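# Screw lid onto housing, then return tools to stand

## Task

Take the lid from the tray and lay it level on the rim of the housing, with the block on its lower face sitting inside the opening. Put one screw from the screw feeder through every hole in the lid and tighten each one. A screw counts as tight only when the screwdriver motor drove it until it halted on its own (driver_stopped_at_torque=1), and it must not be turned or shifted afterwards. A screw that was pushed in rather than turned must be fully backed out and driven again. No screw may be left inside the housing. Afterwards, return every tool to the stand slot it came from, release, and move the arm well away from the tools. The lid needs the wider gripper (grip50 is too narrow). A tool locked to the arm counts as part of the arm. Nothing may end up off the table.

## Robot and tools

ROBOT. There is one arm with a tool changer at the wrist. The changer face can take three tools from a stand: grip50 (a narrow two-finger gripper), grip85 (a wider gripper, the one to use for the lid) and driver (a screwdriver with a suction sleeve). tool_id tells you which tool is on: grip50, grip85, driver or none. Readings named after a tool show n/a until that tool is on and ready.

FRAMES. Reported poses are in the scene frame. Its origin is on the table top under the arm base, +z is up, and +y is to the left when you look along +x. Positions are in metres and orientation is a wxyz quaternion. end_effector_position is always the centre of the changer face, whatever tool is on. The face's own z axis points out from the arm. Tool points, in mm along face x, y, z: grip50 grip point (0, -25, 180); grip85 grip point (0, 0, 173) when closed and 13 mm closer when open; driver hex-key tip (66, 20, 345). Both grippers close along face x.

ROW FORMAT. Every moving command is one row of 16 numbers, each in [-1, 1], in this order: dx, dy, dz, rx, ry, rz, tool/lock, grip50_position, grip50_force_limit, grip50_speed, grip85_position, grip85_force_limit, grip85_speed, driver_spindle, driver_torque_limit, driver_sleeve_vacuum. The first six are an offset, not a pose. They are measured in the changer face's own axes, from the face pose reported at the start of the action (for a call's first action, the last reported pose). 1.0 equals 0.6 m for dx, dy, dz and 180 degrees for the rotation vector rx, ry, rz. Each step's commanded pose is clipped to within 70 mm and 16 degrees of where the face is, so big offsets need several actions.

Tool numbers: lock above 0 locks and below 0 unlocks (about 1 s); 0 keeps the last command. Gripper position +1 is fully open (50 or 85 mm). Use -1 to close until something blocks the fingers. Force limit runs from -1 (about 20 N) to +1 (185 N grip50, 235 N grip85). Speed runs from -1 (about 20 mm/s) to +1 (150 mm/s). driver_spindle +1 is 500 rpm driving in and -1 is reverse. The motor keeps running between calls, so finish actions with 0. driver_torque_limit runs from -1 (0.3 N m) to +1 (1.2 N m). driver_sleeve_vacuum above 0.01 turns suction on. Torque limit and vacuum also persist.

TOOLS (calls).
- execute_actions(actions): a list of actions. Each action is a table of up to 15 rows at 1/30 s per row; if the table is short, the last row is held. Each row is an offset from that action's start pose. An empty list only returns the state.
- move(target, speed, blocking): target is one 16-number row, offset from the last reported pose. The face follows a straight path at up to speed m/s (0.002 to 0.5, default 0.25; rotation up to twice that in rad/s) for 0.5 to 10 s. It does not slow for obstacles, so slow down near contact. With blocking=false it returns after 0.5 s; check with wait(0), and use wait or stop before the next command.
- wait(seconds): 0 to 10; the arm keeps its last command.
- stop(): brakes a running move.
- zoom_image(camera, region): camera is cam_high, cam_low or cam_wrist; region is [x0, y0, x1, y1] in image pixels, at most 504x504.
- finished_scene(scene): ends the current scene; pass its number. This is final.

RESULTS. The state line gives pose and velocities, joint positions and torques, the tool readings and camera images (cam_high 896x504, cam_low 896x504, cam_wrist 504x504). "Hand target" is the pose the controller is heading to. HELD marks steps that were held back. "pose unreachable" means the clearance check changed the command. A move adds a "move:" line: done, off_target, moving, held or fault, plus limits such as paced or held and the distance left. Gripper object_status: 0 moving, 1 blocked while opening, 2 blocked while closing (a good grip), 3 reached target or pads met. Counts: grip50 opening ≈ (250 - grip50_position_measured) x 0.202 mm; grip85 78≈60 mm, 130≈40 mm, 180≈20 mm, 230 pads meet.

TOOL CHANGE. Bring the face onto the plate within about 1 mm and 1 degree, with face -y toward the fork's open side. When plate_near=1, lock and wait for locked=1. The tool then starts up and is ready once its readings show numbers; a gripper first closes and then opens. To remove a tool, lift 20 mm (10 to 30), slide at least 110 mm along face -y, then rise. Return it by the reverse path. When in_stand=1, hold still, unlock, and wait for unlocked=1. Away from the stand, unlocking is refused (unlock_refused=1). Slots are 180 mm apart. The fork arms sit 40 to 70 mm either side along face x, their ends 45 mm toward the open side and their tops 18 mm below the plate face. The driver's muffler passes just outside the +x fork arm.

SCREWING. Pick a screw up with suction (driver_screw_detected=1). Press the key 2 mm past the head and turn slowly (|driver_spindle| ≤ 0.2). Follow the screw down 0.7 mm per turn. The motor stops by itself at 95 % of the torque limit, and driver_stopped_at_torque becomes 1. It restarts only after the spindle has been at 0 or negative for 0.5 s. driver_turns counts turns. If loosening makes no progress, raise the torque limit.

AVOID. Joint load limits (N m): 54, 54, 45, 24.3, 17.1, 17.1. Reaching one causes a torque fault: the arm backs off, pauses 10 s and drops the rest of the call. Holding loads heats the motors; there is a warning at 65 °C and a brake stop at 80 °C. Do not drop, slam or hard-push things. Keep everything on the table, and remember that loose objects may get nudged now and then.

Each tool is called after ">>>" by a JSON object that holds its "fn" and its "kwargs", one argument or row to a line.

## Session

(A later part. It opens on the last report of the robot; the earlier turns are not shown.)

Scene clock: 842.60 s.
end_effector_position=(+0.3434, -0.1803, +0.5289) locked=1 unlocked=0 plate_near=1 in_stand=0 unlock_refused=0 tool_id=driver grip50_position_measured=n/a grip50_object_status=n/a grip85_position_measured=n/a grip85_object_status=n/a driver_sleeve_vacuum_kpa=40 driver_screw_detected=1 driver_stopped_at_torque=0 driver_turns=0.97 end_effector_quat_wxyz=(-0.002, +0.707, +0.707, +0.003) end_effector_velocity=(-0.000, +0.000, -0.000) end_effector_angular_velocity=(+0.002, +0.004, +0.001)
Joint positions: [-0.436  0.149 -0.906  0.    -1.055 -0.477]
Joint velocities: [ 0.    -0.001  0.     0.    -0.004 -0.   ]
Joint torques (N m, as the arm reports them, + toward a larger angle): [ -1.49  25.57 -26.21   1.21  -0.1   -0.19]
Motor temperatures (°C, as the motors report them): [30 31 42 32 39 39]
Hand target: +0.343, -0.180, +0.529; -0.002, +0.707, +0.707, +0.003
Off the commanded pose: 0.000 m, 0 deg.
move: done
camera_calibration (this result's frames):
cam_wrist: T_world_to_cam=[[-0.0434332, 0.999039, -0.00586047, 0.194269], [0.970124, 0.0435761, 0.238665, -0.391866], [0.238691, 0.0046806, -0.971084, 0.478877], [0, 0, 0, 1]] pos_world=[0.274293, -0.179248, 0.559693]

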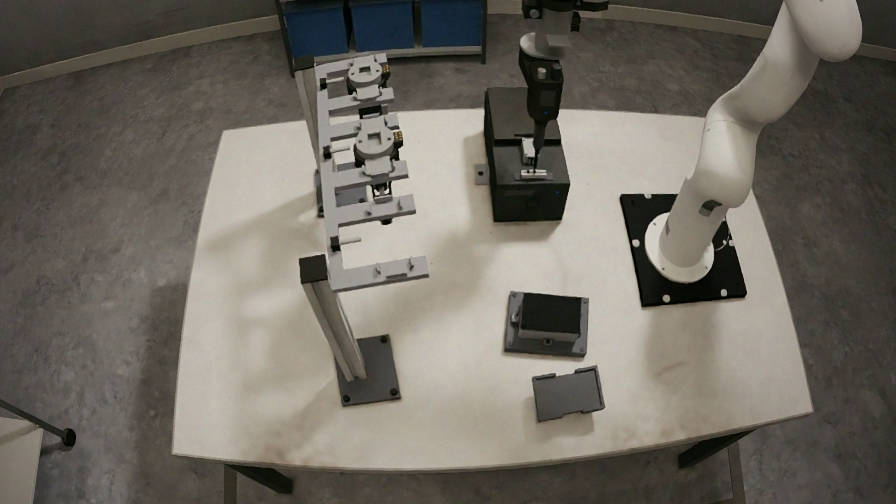

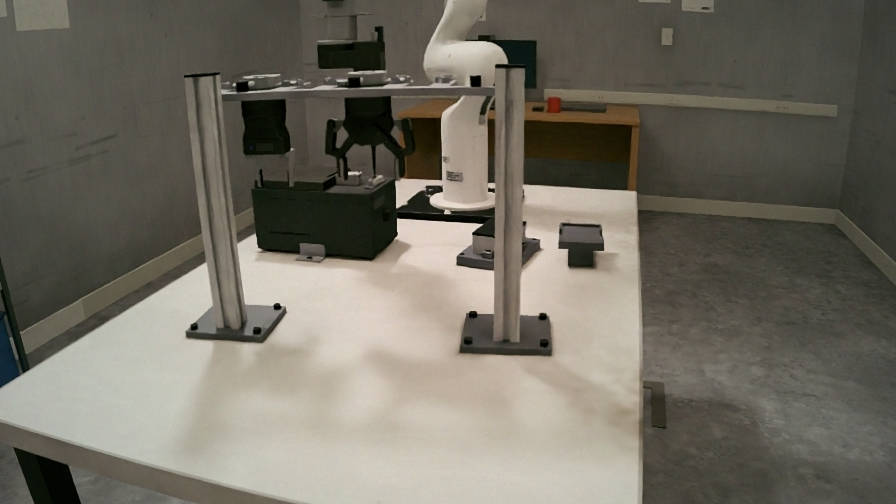

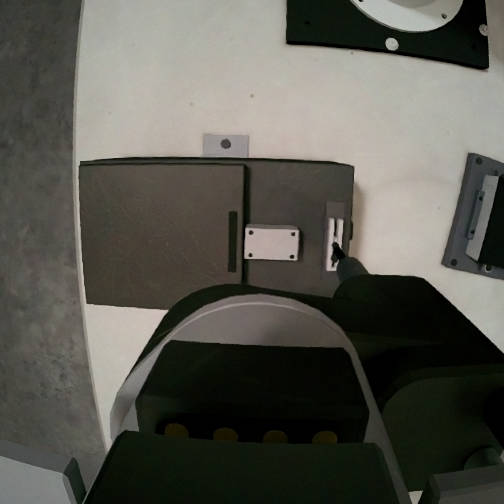

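>>> {"fn": "move", "kwargs": {
  "target": [0,0,-0.045,0,0,0,0,1,0,0,1,0,0,0,-0.3,1],
  "speed": 0.15
}}

>>> {"fn": "move", "kwargs": {
  "target": [0.497,0.0717,0,0,0,0,0,1,0,0,1,0,0,0,-0.3,1],
  "speed": 0.25
}}

>>> {"fn": "move", "kwargs": {
  "target": [0,0,0.15,0,0,0,0,1,0,0,1,0,0,0,-0.3,1],
  "speed": 0.15
}}

>>> {"fn": "zoom_image", "kwargs": {
  "camera": "cam_wrist",
  "region": [270, 180, 400, 310]
}}

Scene clock: 859.07 s.
end_effector_position=(+0.3433, -0.1805, +0.5557) locked=1 unlocked=0 plate_near=1 in_stand=0 unlock_refused=0 tool_id=driver grip50_position_measured=n/a grip50_object_status=n/a grip85_position_measured=n/a grip85_object_status=n/a driver_sleeve_vacuum_kpa=40 driver_screw_detected=1 driver_stopped_at_torque=0 driver_turns=0.97 end_effector_quat_wxyz=(-0.002, +0.707, +0.707, +0.003) end_effector_velocity=(+0.000, +0.000, +0.001) end_effector_angular_velocity=(-0.000, +0.001, +0.001)
Joint positions: [-0.436  0.159 -0.957  0.    -1.117 -0.477]
Joint velocities: [ 0.001  0.    -0.001 -0.    -0.002 -0.   ]
Joint torques (N m, as the arm reports them, + toward a larger angle): [ -1.71  25.62 -26.65   1.2   -0.16  -0.18]
Motor temperatures (°C, as the motors report them): [30 31 42 32 39 39]
Hand target: +0.343, -0.180, +0.556; -0.002, +0.707, +0.707, +0.003
Off the commanded pose: 0.000 m, 0 deg.
move: done
camera_calibration (this result's frames):
cam_wrist: T_world_to_cam=[[-0.0435356, 0.999036, -0.00568311, 0.194479], [0.970176, 0.0436343, 0.238442, -0.398119], [0.23846, 0.0048671, -0.97114, 0.505038], [0, 0, 0, 1]] pos_world=[0.274281, -0.179378, 0.586497]

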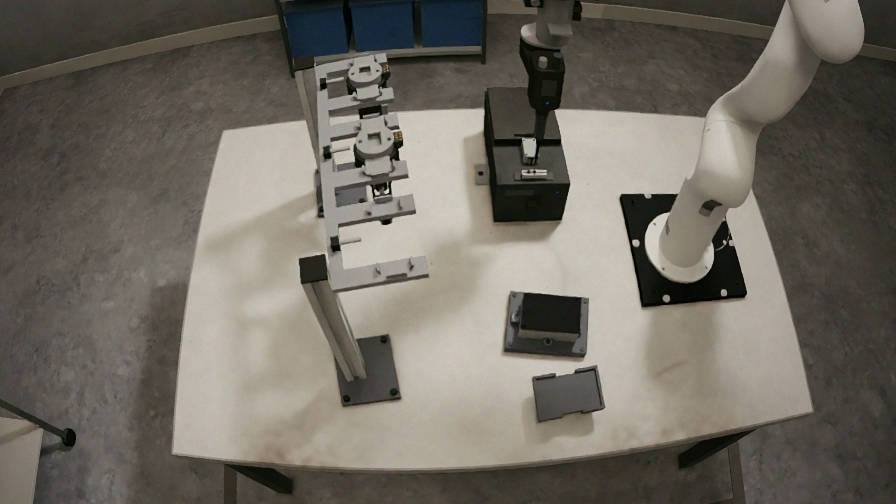

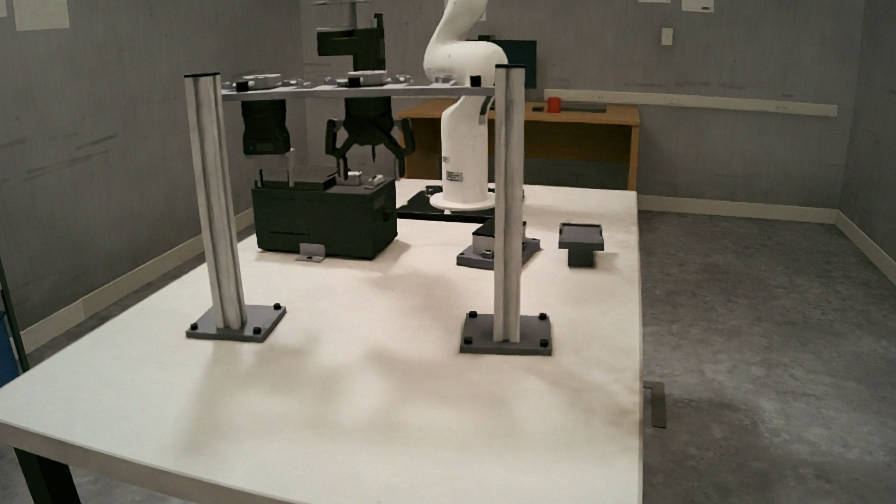

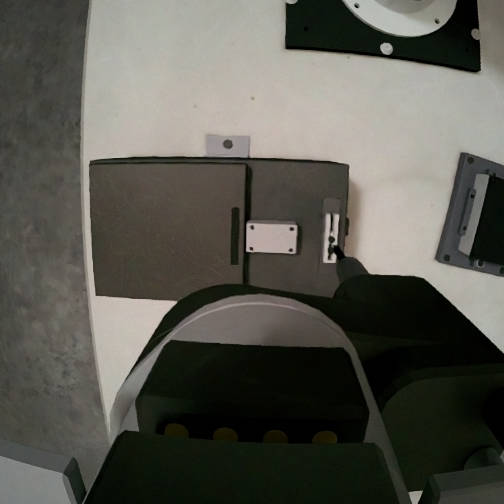

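Scene clock: 860.80 s.
end_effector_position=(+0.3865, +0.1175, +0.5574) locked=1 unlocked=0 plate_near=1 in_stand=0 unlock_refused=0 tool_id=driver grip50_position_measured=n/a grip50_object_status=n/a grip85_position_measured=n/a grip85_object_status=n/a driver_sleeve_vacuum_kpa=40 driver_screw_detected=1 driver_stopped_at_torque=0 driver_turns=0.97 end_effector_quat_wxyz=(-0.003, +0.707, +0.707, +0.002) end_effector_velocity=(+0.001, +0.001, +0.000) end_effector_angular_velocity=(+0.001, -0.001, +0.000)
Joint positions: [ 0.342  0.11  -1.     0.002 -1.111  0.301]
Joint velocities: [ 0.002 -0.002 -0.002  0.     0.001  0.002]
Joint torques (N m, as the arm reports them, + toward a larger angle): [ -1.69  27.32 -27.17   1.14   0.78  -0.3 ]
Motor temperatures (°C, as the motors report them): [30 31 42 32 39 39]
Hand target: +0.387, +0.118, +0.557; -0.003, +0.707, +0.707, +0.003
Off the commanded pose: 0.000 m, 0 deg.
move: done
camera_calibration (this result's frames):
cam_wrist: T_world_to_cam=[[-0.0432394, 0.999054, -0.00462773, -0.101988], [0.970491, 0.0431021, 0.237254, -0.45275], [0.237229, 0.00576756, -0.971437, 0.495443], [0, 0, 0, 1]] pos_world=[0.317446, 0.118549, 0.588236]

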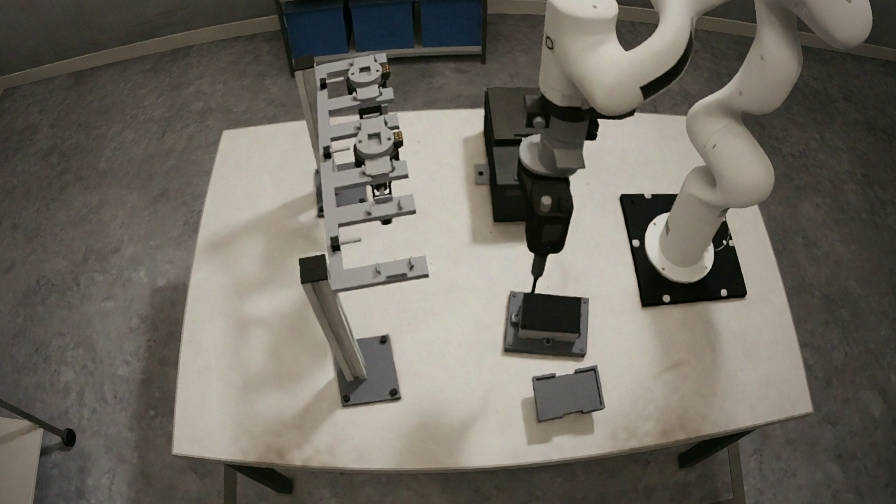

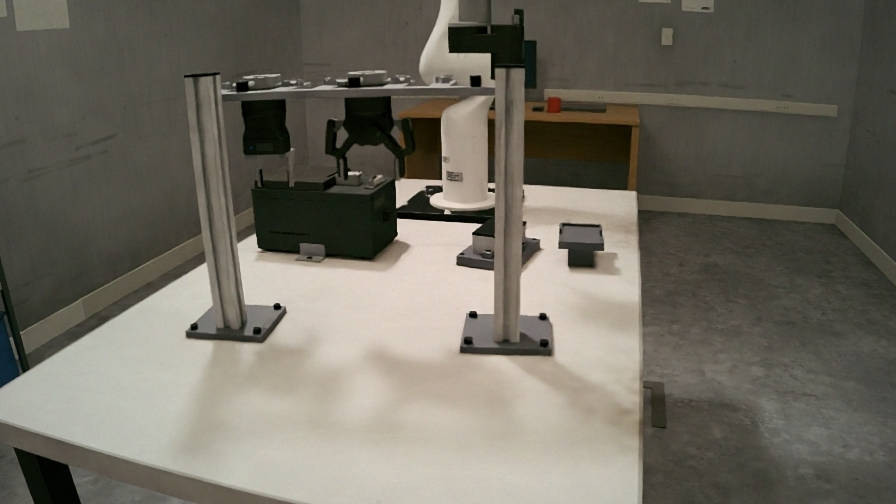

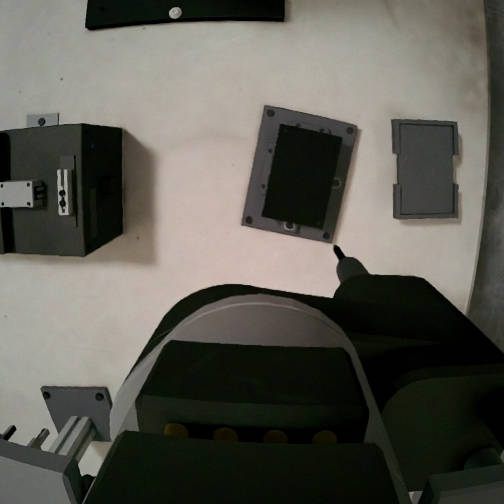

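Scene clock: 861.80 s.
end_effector_position=(+0.3865, +0.1180, +0.4678) locked=1 unlocked=0 plate_near=1 in_stand=0 unlock_refused=0 tool_id=driver grip50_position_measured=n/a grip50_object_status=n/a grip85_position_measured=n/a grip85_object_status=n/a driver_sleeve_vacuum_kpa=40 driver_screw_detected=1 driver_stopped_at_torque=0 driver_turns=0.97 end_effector_quat_wxyz=(-0.002, +0.707, +0.707, +0.003) end_effector_velocity=(-0.000, -0.000, -0.002) end_effector_angular_velocity=(+0.000, +0.002, -0.002)
Joint positions: [ 0.342  0.057 -0.846  0.002 -0.903  0.301]
Joint velocities: [-0.001 -0.002  0.004  0.001  0.004 -0.   ]
Joint torques (N m, as the arm reports them, + toward a larger angle): [ -1.75  29.75 -25.82   0.63   0.58  -0.23]
Motor temperatures (°C, as the motors report them): [30 31 42 32 39 39]
Hand target: +0.386, +0.118, +0.467; -0.003, +0.707, +0.707, +0.002
Off the commanded pose: 0.000 m, 0 deg.
move: done
camera_calibration (this result's frames):
cam_wrist: T_world_to_cam=[[-0.0429119, 0.999068, -0.00458336, -0.103064], [0.970305, 0.0427686, 0.238074, -0.431852], [0.238048, 0.00576892, -0.971236, 0.40801], [0, 0, 0, 1]] pos_world=[0.31748, 0.119083, 0.498614]

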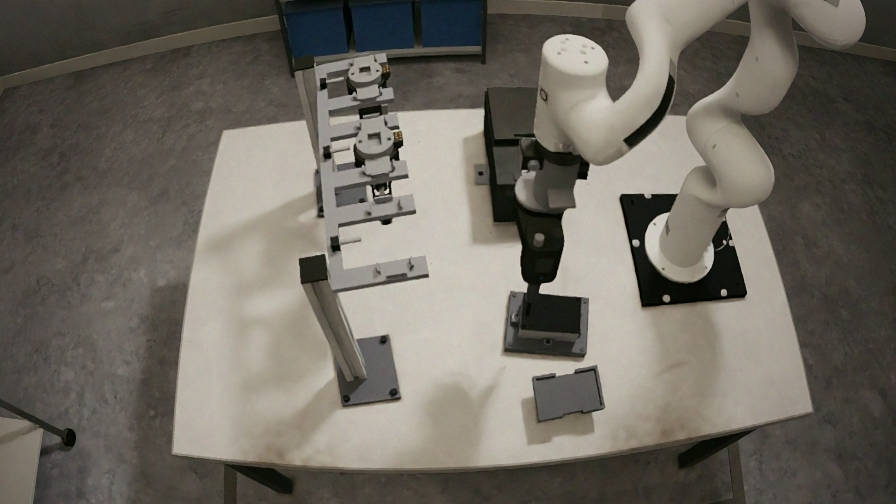

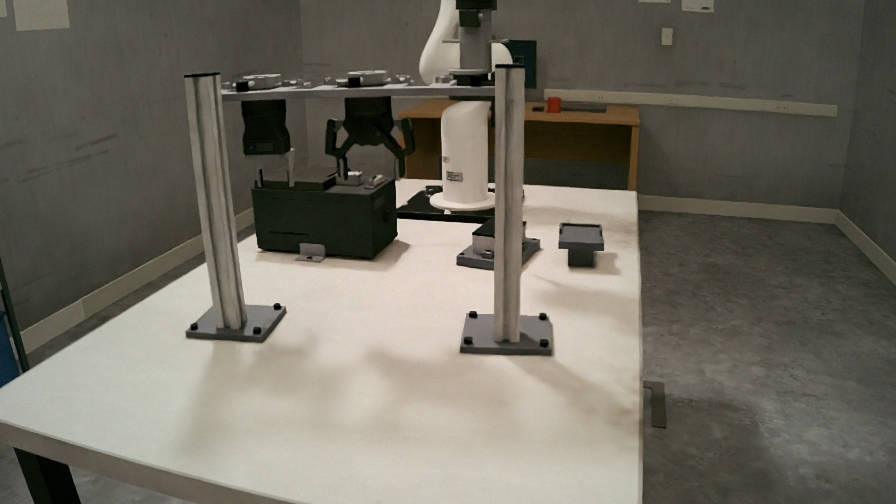

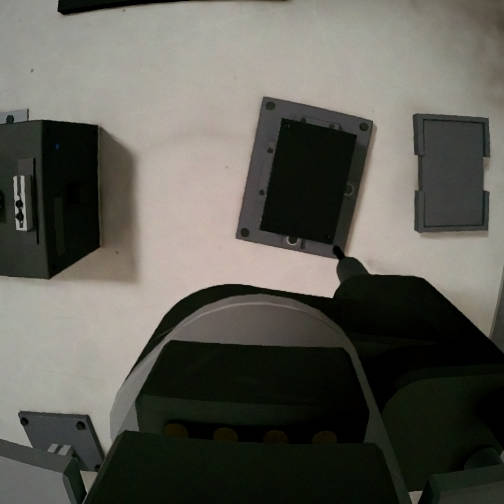

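Region (270, 180, 400, 310) of cam_wrist's 504x504 image, scaled by 3.877, with more detail than that image has.

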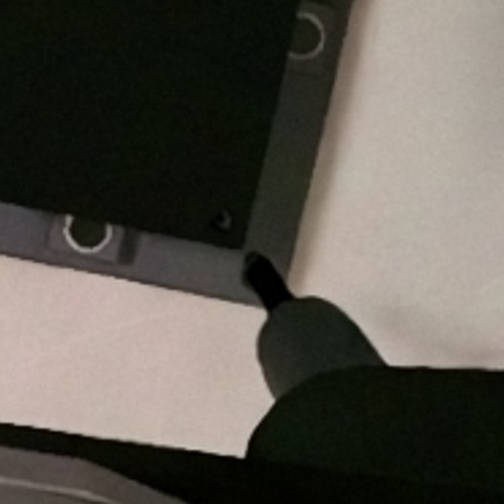

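>>> {"fn": "move", "kwargs": {
  "target": [0,-0.0015,0.05,0,0,0,0,1,0,0,1,0,0,0,-0.3,1],
  "speed": 0.08
}}

>>> {"fn": "zoom_image", "kwargs": {
  "camera": "cam_wrist",
  "region": [310, 220, 360, 270]
}}

>>> {"fn": "zoom_image", "kwargs": {
  "camera": "cam_high",
  "region": [500, 270, 560, 320]
}}

Scene clock: 875.07 s.
end_effector_position=(+0.3857, +0.1182, +0.4380) locked=1 unlocked=0 plate_near=1 in_stand=0 unlock_refused=0 tool_id=driver grip50_position_measured=n/a grip50_object_status=n/a grip85_position_measured=n/a grip85_object_status=n/a driver_sleeve_vacuum_kpa=40 driver_screw_detected=1 driver_stopped_at_torque=0 driver_turns=0.97 end_effector_quat_wxyz=(-0.002, +0.707, +0.707, +0.003) end_effector_velocity=(-0.000, +0.000, -0.001) end_effector_angular_velocity=(+0.001, +0.000, -0.001)
Joint positions: [ 0.342  0.029 -0.802  0.002 -0.83   0.301]
Joint velocities: [ 0.    -0.     0.001  0.001  0.002 -0.   ]
Joint torques (N m, as the arm reports them, + toward a larger angle): [ -0.94  30.65 -26.06   0.59   0.56  -0.38]
Motor temperatures (°C, as the motors report them): [30 31 42 32 39 39]
Hand target: +0.386, +0.118, +0.438; -0.002, +0.707, +0.707, +0.003
Off the commanded pose: 0.000 m, 0 deg.
move: done
camera_calibration (this result's frames):
cam_wrist: T_world_to_cam=[[-0.0428036, 0.999073, -0.00455644, -0.103477], [0.970219, 0.0426548, 0.238444, -0.424084], [0.238417, 0.0057855, -0.971146, 0.37909], [0, 0, 0, 1]] pos_world=[0.316644, 0.119277, 0.4688]

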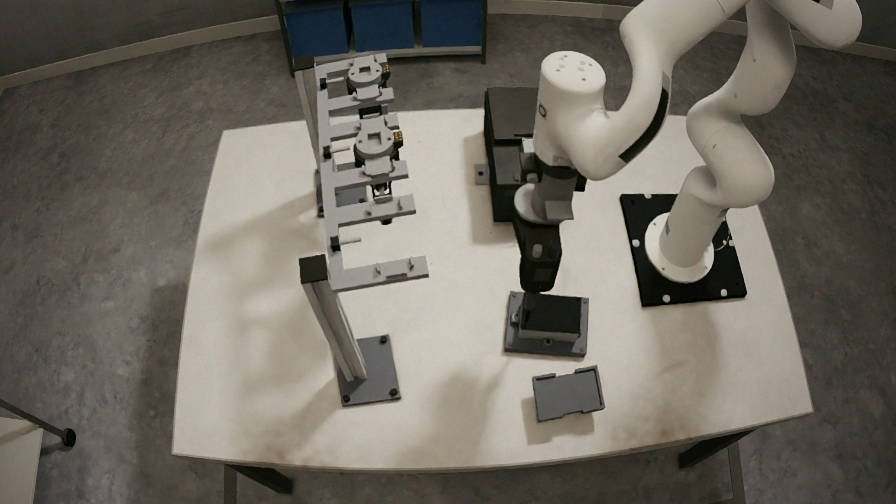

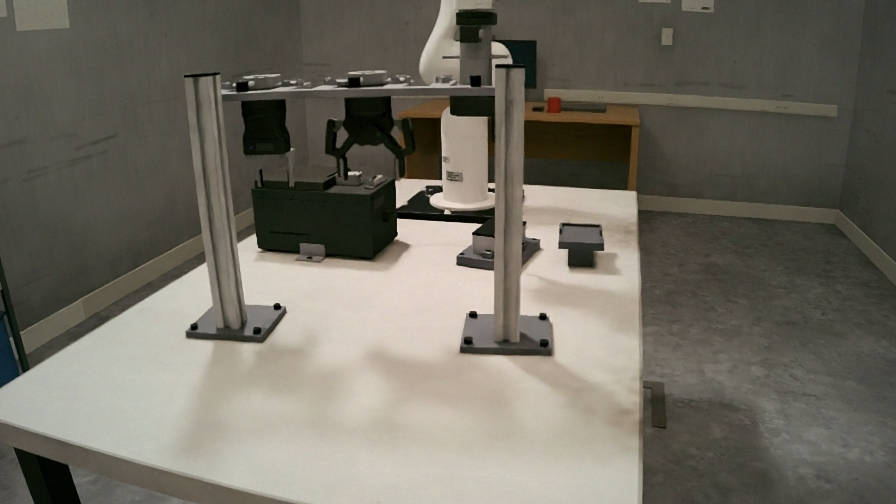

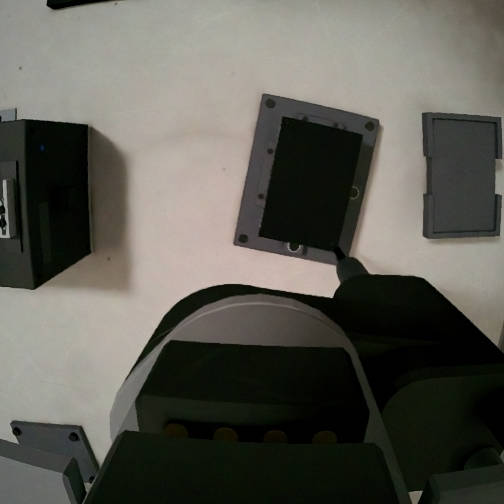

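Region (310, 220, 360, 270) of cam_wrist's 504x504 image, scaled by 10.080, with more detail than that image has.

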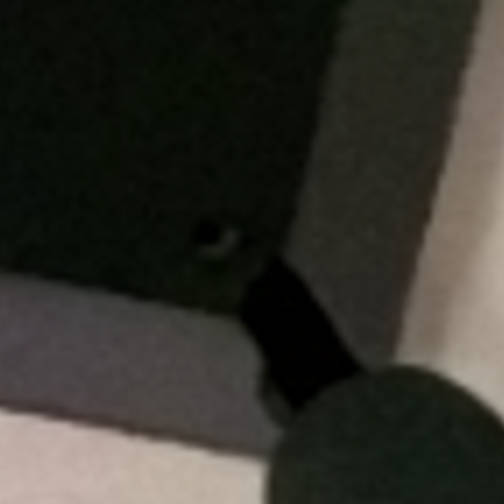

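Region (500, 270, 560, 320) of cam_high's 896x504 image, scaled by 8.400, with more detail than that image has.

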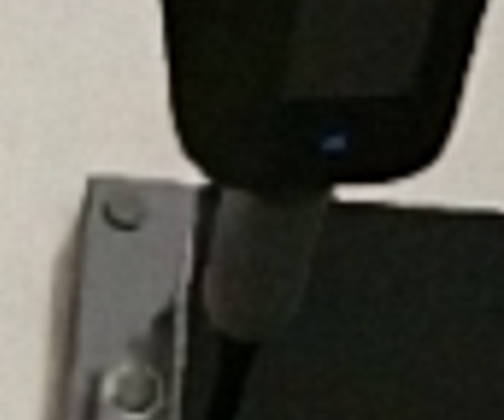

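>>> {"fn": "move", "kwargs": {
  "target": [-0.001,-0.0007,0.017,0,0,0,0,1,0,0,1,0,0,0,-0.3,1],
  "speed": 0.04
}}

>>> {"fn": "zoom_image", "kwargs": {
  "camera": "cam_wrist",
  "region": [310, 220, 360, 270]
}}

Scene clock: 888.37 s.
end_effector_position=(+0.3853, +0.1176, +0.4279) locked=1 unlocked=0 plate_near=1 in_stand=0 unlock_refused=0 tool_id=driver grip50_position_measured=n/a grip50_object_status=n/a grip85_position_measured=n/a grip85_object_status=n/a driver_sleeve_vacuum_kpa=40 driver_screw_detected=1 driver_stopped_at_torque=0 driver_turns=0.97 end_effector_quat_wxyz=(-0.002, +0.707, +0.707, +0.003) end_effector_velocity=(+0.000, -0.000, -0.001) end_effector_angular_velocity=(+0.001, -0.001, -0.002)
Joint positions: [ 0.341  0.019 -0.787  0.002 -0.806  0.3  ]
Joint velocities: [-0.001 -0.001  0.001  0.001  0.003  0.001]
Joint torques (N m, as the arm reports them, + toward a larger angle): [ -1.74  30.86 -24.81   0.93   0.72  -0.25]
Motor temperatures (°C, as the motors report them): [30 31 42 32 39 39]
Hand target: +0.385, +0.118, +0.428; -0.002, +0.707, +0.707, +0.003
Off the commanded pose: 0.000 m, 0 deg.
move: done
camera_calibration (this result's frames):
cam_wrist: T_world_to_cam=[[-0.0427704, 0.999074, -0.00458113, -0.103006], [0.970214, 0.0426284, 0.238467, -0.421258], [0.238442, 0.00575468, -0.97114, 0.36935], [0, 0, 0, 1]] pos_world=[0.316236, 0.118743, 0.458675]

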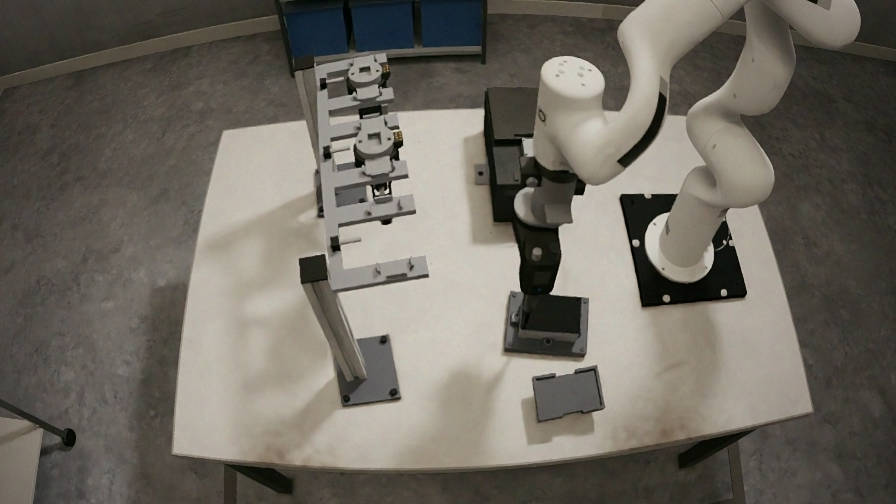

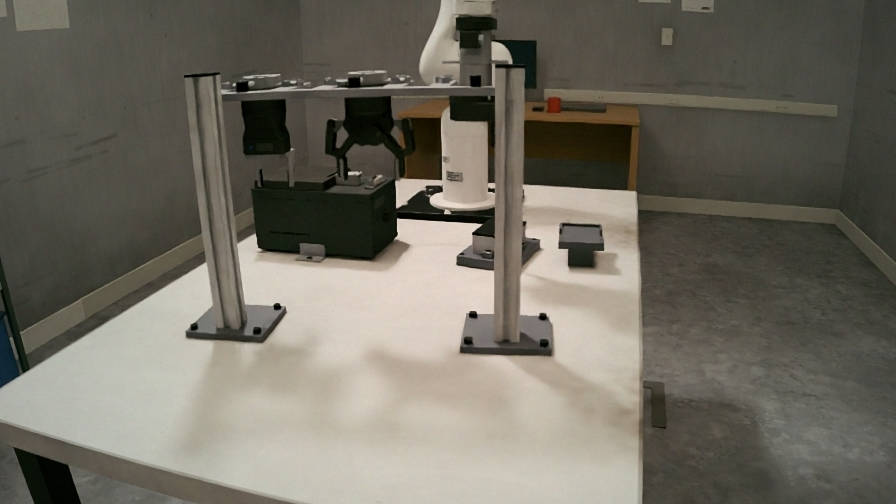

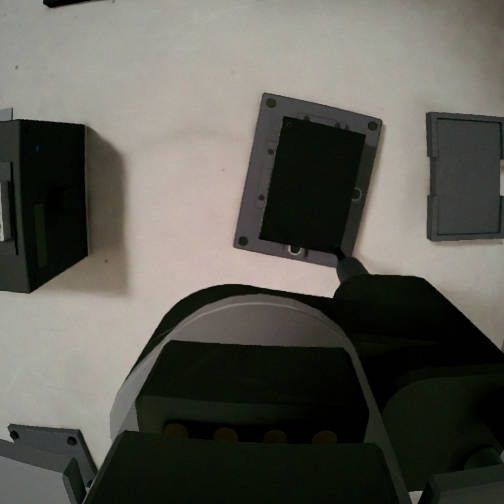

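Region (310, 220, 360, 270) of cam_wrist's 504x504 image, scaled by 10.080, with more detail than that image has.

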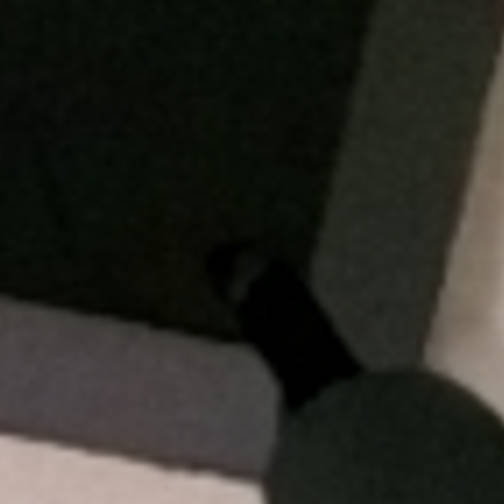

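>>> {"fn": "execute_actions", "kwargs": {
  "actions": [
    [[0.0005,0,0.005,0,0,0,0,1,0,0,1,0,0,0,-0.3,1]],
    [[0,0,0.004,0,0,0,0,1,0,0,1,0,0,0,-0.3,1]],
    [[0,0,0.004,0,0,0,0,1,0,0,1,0,0,0,-0.3,1]]
  ]
}}

>>> {"fn": "zoom_image", "kwargs": {
  "camera": "cam_wrist",
  "region": [310, 220, 360, 270]
}}

Scene clock: 929.70 s.
end_effector_position=(+0.3854, +0.1180, +0.4202) locked=1 unlocked=0 plate_near=1 in_stand=0 unlock_refused=0 tool_id=driver grip50_position_measured=n/a grip50_object_status=n/a grip85_position_measured=n/a grip85_object_status=n/a driver_sleeve_vacuum_kpa=40 driver_screw_detected=1 driver_stopped_at_torque=0 driver_turns=0.97 end_effector_quat_wxyz=(-0.002, +0.707, +0.707, +0.003) end_effector_velocity=(+0.000, -0.000, -0.000) end_effector_angular_velocity=(+0.000, -0.002, +0.000)
Joint positions: [ 0.342  0.01  -0.778  0.002 -0.786  0.301]
Joint velocities: [-0.001 -0.     0.    -0.     0.002 -0.   ]
Joint torques (N m, as the arm reports them, + toward a larger angle): [ -1.36  28.49 -23.01   0.46   0.49  -0.28]
Motor temperatures (°C, as the motors report them): [30 31 42 32 39 39]
Hand target: +0.385, +0.118, +0.420; -0.002, +0.707, +0.707, +0.003
Off the commanded pose: 0.000 m, 0 deg.
Step readings (end_effector_position; steps 1 to 15: 1st action; 16 to 30: 2nd action; 31 to 45: 3rd action):
0: (+0.3853, +0.1176, +0.4278)
1: (+0.3853, +0.1176, +0.4278)
2: (+0.3853, +0.1177, +0.4275)
4: (+0.3854, +0.1179, +0.4261)
8: (+0.3852, +0.1179, +0.4249)
15: (+0.3853, +0.1180, +0.4249)
16: (+0.3853, +0.1180, +0.4249)
17: (+0.3853, +0.1180, +0.4246)
19: (+0.3854, +0.1180, +0.4236)
23: (+0.3854, +0.1180, +0.4228)
30: (+0.3854, +0.1180, +0.4226)
31: (+0.3854, +0.1180, +0.4226)
32: (+0.3854, +0.1180, +0.4223)
34: (+0.3854, +0.1180, +0.4212)
38: (+0.3854, +0.1180, +0.4203)
45: end_effector_position above
camera_calibration (this result's frames):
cam_wrist: T_world_to_cam=[[-0.0427197, 0.999077, -0.00446369, -0.103477], [0.970104, 0.0425484, 0.238929, -0.419687], [0.238898, 0.00587673, -0.971027, 0.361677], [0, 0, 0, 1]] pos_world=[0.316316, 0.119113, 0.451011]

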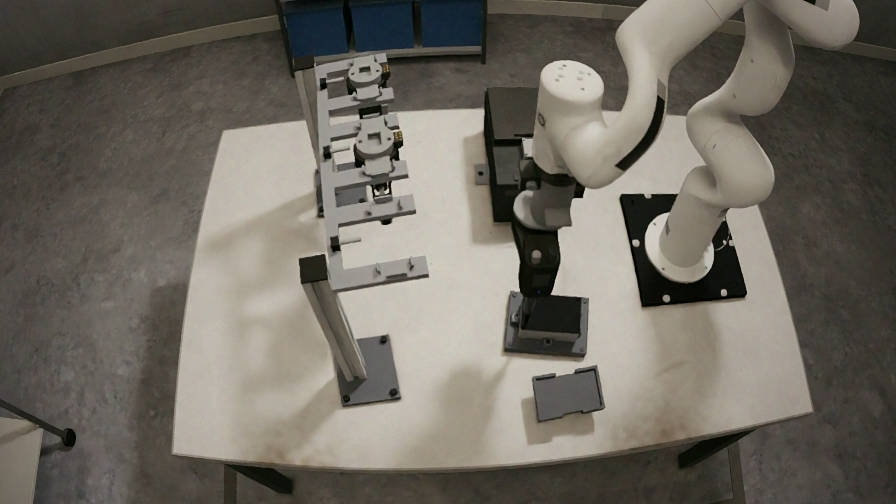

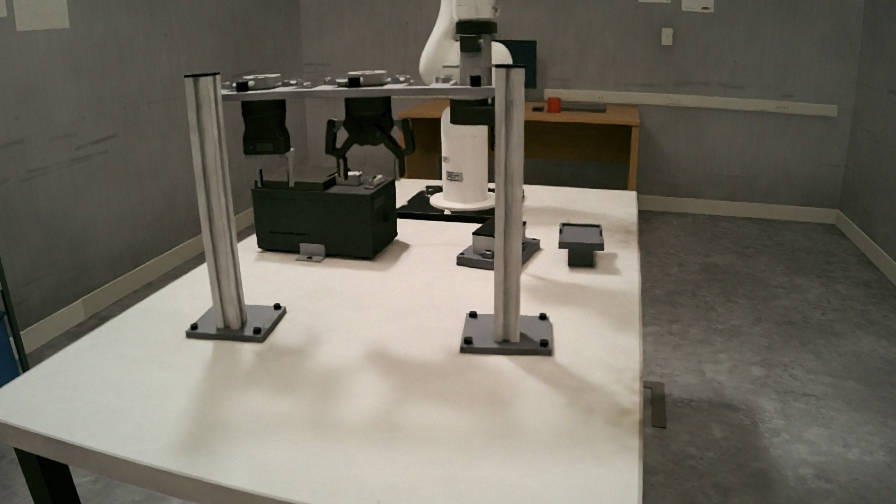

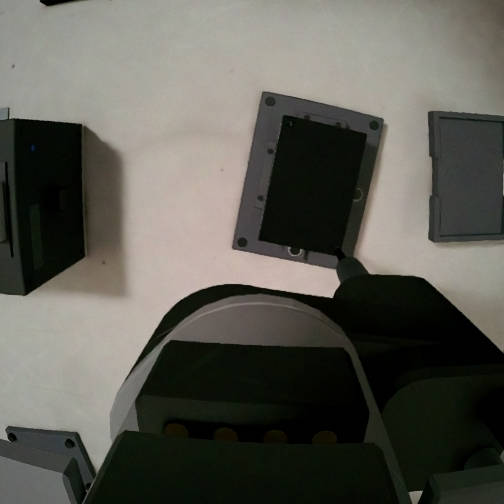

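Region (310, 220, 360, 270) of cam_wrist's 504x504 image, scaled by 10.080, with more detail than that image has.

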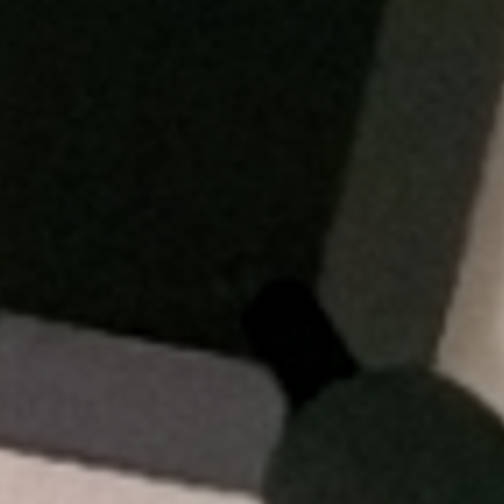

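>>> {"fn": "zoom_image", "kwargs": {
  "camera": "cam_low",
  "region": [460, 200, 540, 260]
}}

>>> {"fn": "zoom_image", "kwargs": {
  "camera": "cam_high",
  "region": [505, 285, 555, 335]
}}

Region (460, 200, 540, 260) of cam_low's 896x504 image, scaled by 6.300, with more detail than that image has; it fills the top 378 rows of this view, and the rest is white.

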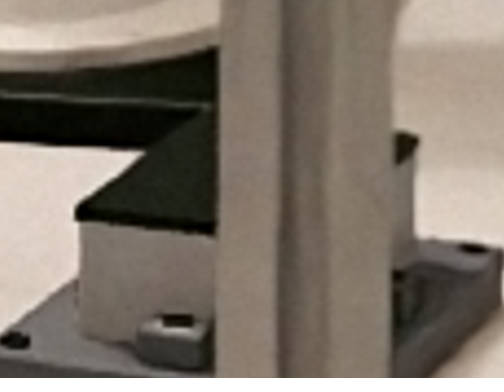

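Region (505, 285, 555, 335) of cam_high's 896x504 image, scaled by 10.080, with more detail than that image has.

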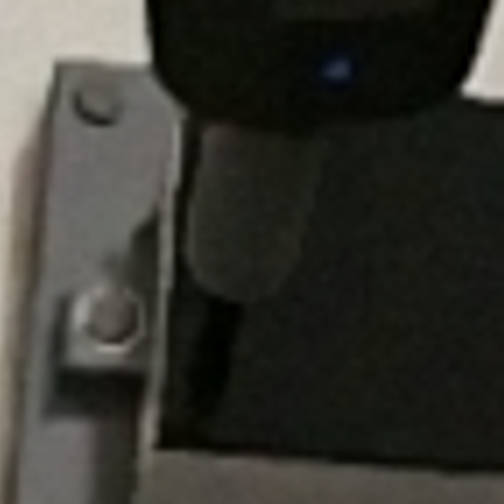

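>>> {"fn": "execute_actions", "kwargs": {
  "actions": [
    [[0,0,-0.008,0,0,0,0,1,0,0,1,0,0,0,-0.3,1]],
    [[0,0,0.003,0,0,0,0,1,0,0,1,0,0,0,-0.3,1]]
  ]
}}

>>> {"fn": "zoom_image", "kwargs": {
  "camera": "cam_wrist",
  "region": [310, 220, 360, 270]
}}

Scene clock: 975.63 s.
end_effector_position=(+0.3854, +0.1180, +0.4232) locked=1 unlocked=0 plate_near=1 in_stand=0 unlock_refused=0 tool_id=driver grip50_position_measured=n/a grip50_object_status=n/a grip85_position_measured=n/a grip85_object_status=n/a driver_sleeve_vacuum_kpa=39 driver_screw_detected=1 driver_stopped_at_torque=0 driver_turns=0.97 end_effector_quat_wxyz=(-0.002, +0.707, +0.707, +0.003) end_effector_velocity=(-0.000, +0.000, -0.001) end_effector_angular_velocity=(-0.001, +0.001, +0.001)
Joint positions: [ 0.342  0.013 -0.781  0.002 -0.794  0.301]
Joint velocities: [ 0.001 -0.     0.001 -0.001  0.001  0.001]
Joint torques (N m, as the arm reports them, + toward a larger angle): [ -0.49  28.21 -23.7    0.59   0.52  -0.18]
Motor temperatures (°C, as the motors report them): [30 31 42 32 39 39]
Hand target: +0.385, +0.118, +0.423; -0.002, +0.707, +0.707, +0.003
Off the commanded pose: 0.000 m, 0 deg.
Step readings (end_effector_position; steps 1 to 15: 1st action; 16 to 30: 2nd action):
0: (+0.3854, +0.1180, +0.4202)
1: (+0.3854, +0.1180, +0.4202)
2: (+0.3853, +0.1180, +0.4207)
4: (+0.3854, +0.1180, +0.4230)
8: (+0.3852, +0.1179, +0.4246)
15: (+0.3853, +0.1180, +0.4249)
16: (+0.3853, +0.1180, +0.4249)
17: (+0.3854, +0.1180, +0.4247)
19: (+0.3854, +0.1180, +0.4239)
23: (+0.3854, +0.1180, +0.4233)
30: end_effector_position above
camera_calibration (this result's frames):
cam_wrist: T_world_to_cam=[[-0.0427184, 0.999077, -0.00446807, -0.103443], [0.970111, 0.0425483, 0.238902, -0.42037], [0.238871, 0.00587096, -0.971034, 0.364539], [0, 0, 0, 1]] pos_world=[0.316309, 0.119094, 0.453944]

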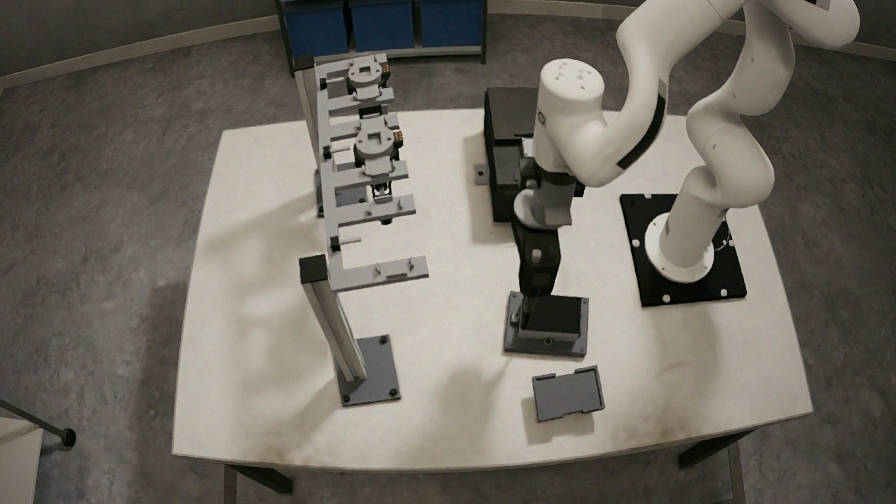

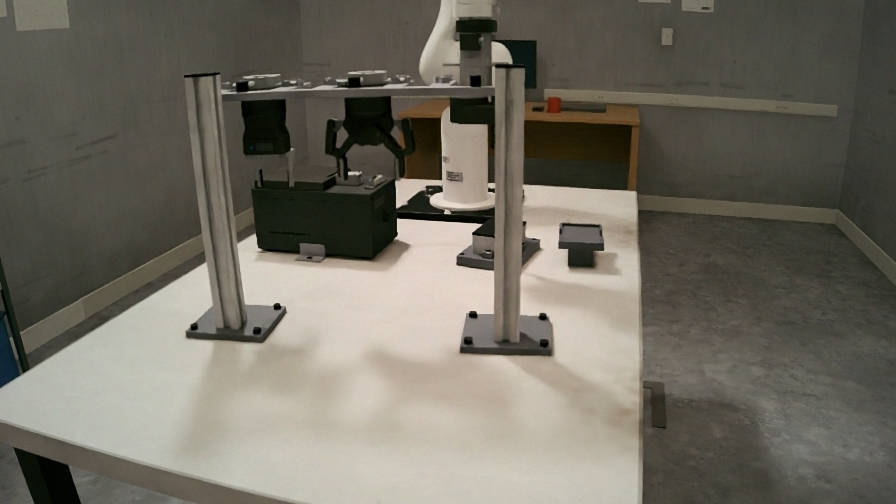

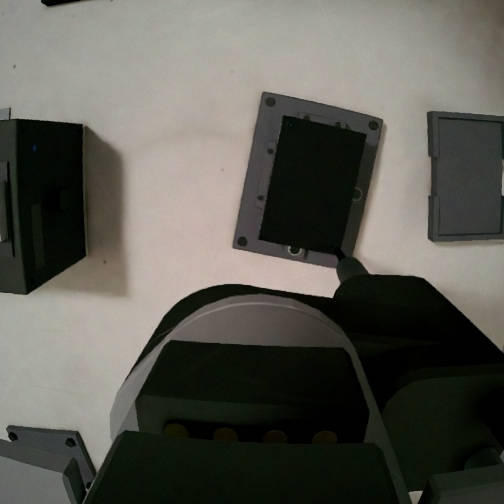

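Region (310, 220, 360, 270) of cam_wrist's 504x504 image, scaled by 10.080, with more detail than that image has.

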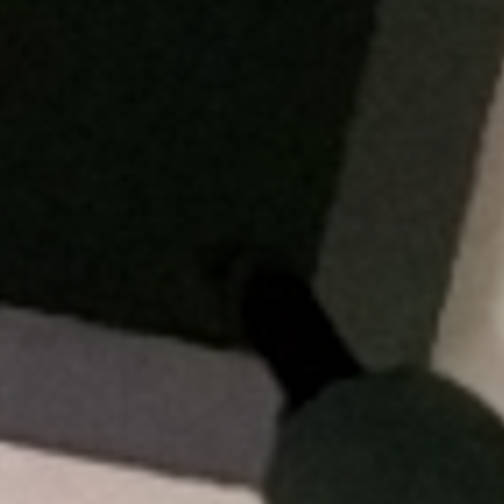

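>>> {"fn": "execute_actions", "kwargs": {
  "actions": [
    [[0,0,-0.016,0,0,0,0,1,0,0,1,0,0,0,-0.3,1]],
    [[-0.003,-0.0025,0,0,0,0,0,1,0,0,1,0,0,0,-0.3,1]]
  ]
}}

>>> {"fn": "zoom_image", "kwargs": {
  "camera": "cam_wrist",
  "region": [310, 220, 360, 270]
}}

Scene clock: 1003.80 s.
end_effector_position=(+0.3838, +0.1161, +0.4326) locked=1 unlocked=0 plate_near=1 in_stand=0 unlock_refused=0 tool_id=driver grip50_position_measured=n/a grip50_object_status=n/a grip85_position_measured=n/a grip85_object_status=n/a driver_sleeve_vacuum_kpa=39 driver_screw_detected=1 driver_stopped_at_torque=0 driver_turns=0.97 end_effector_quat_wxyz=(-0.002, +0.707, +0.707, +0.003) end_effector_velocity=(-0.001, -0.000, -0.000) end_effector_angular_velocity=(-0.001, +0.003, +0.000)
Joint positions: [ 0.339  0.03  -0.788  0.002 -0.817  0.298]
Joint velocities: [-0.    -0.     0.001 -0.    -0.002 -0.   ]
Joint torques (N m, as the arm reports them, + toward a larger angle): [ -1.24  29.37 -24.52   0.23   0.64  -0.26]
Motor temperatures (°C, as the motors report them): [30 31 42 32 39 39]
Hand target: +0.384, +0.116, +0.433; -0.002, +0.707, +0.707, +0.003
Off the commanded pose: 0.000 m, 0 deg.
Step readings (end_effector_position; steps 1 to 15: 1st action; 16 to 30: 2nd action):
0: (+0.3853, +0.1180, +0.4231)
1: (+0.3853, +0.1180, +0.4231)
2: (+0.3852, +0.1179, +0.4238)
4: (+0.3849, +0.1178, +0.4282)
8: (+0.3854, +0.1179, +0.4324)
15: (+0.3853, +0.1179, +0.4326)
16: (+0.3853, +0.1179, +0.4327)
17: (+0.3852, +0.1177, +0.4327)
19: (+0.3844, +0.1168, +0.4326)
23: (+0.3838, +0.1162, +0.4326)
30: end_effector_position above
camera_calibration (this result's frames):
cam_wrist: T_world_to_cam=[[-0.042773, 0.999074, -0.0045561, -0.101543], [0.970201, 0.0426246, 0.238522, -0.420897], [0.238495, 0.00578197, -0.971126, 0.374288], [0, 0, 0, 1]] pos_world=[0.314746, 0.117226, 0.463411]

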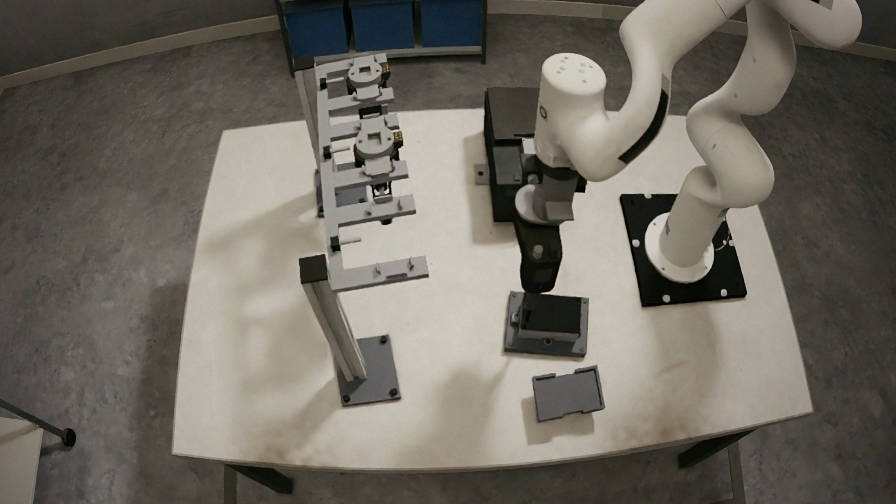

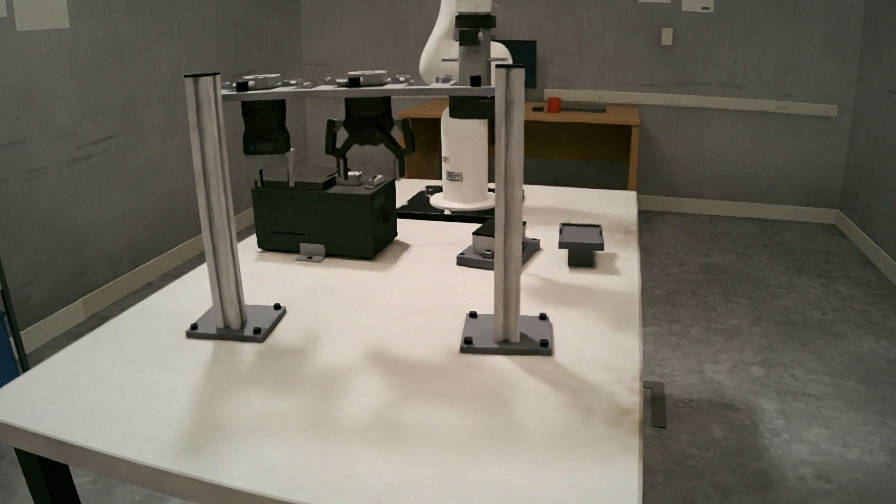

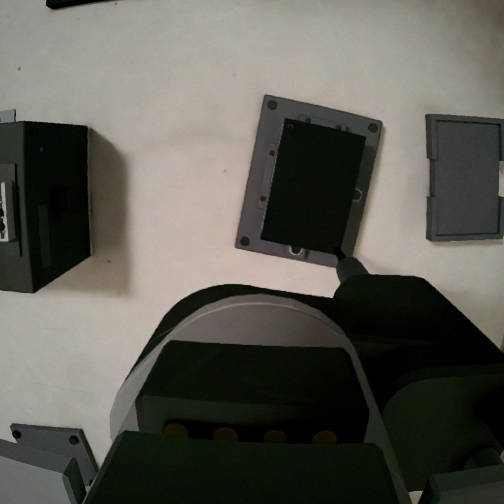

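Region (310, 220, 360, 270) of cam_wrist's 504x504 image, scaled by 10.080, with more detail than that image has.

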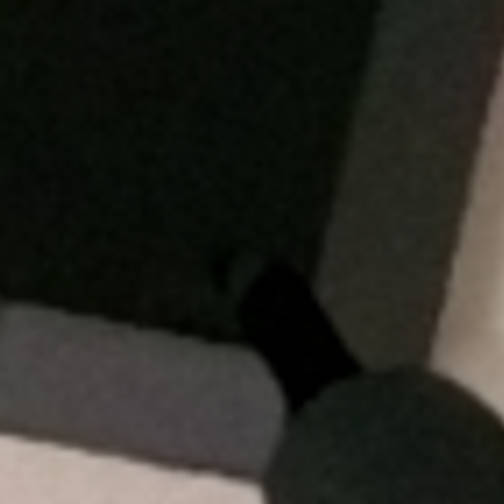

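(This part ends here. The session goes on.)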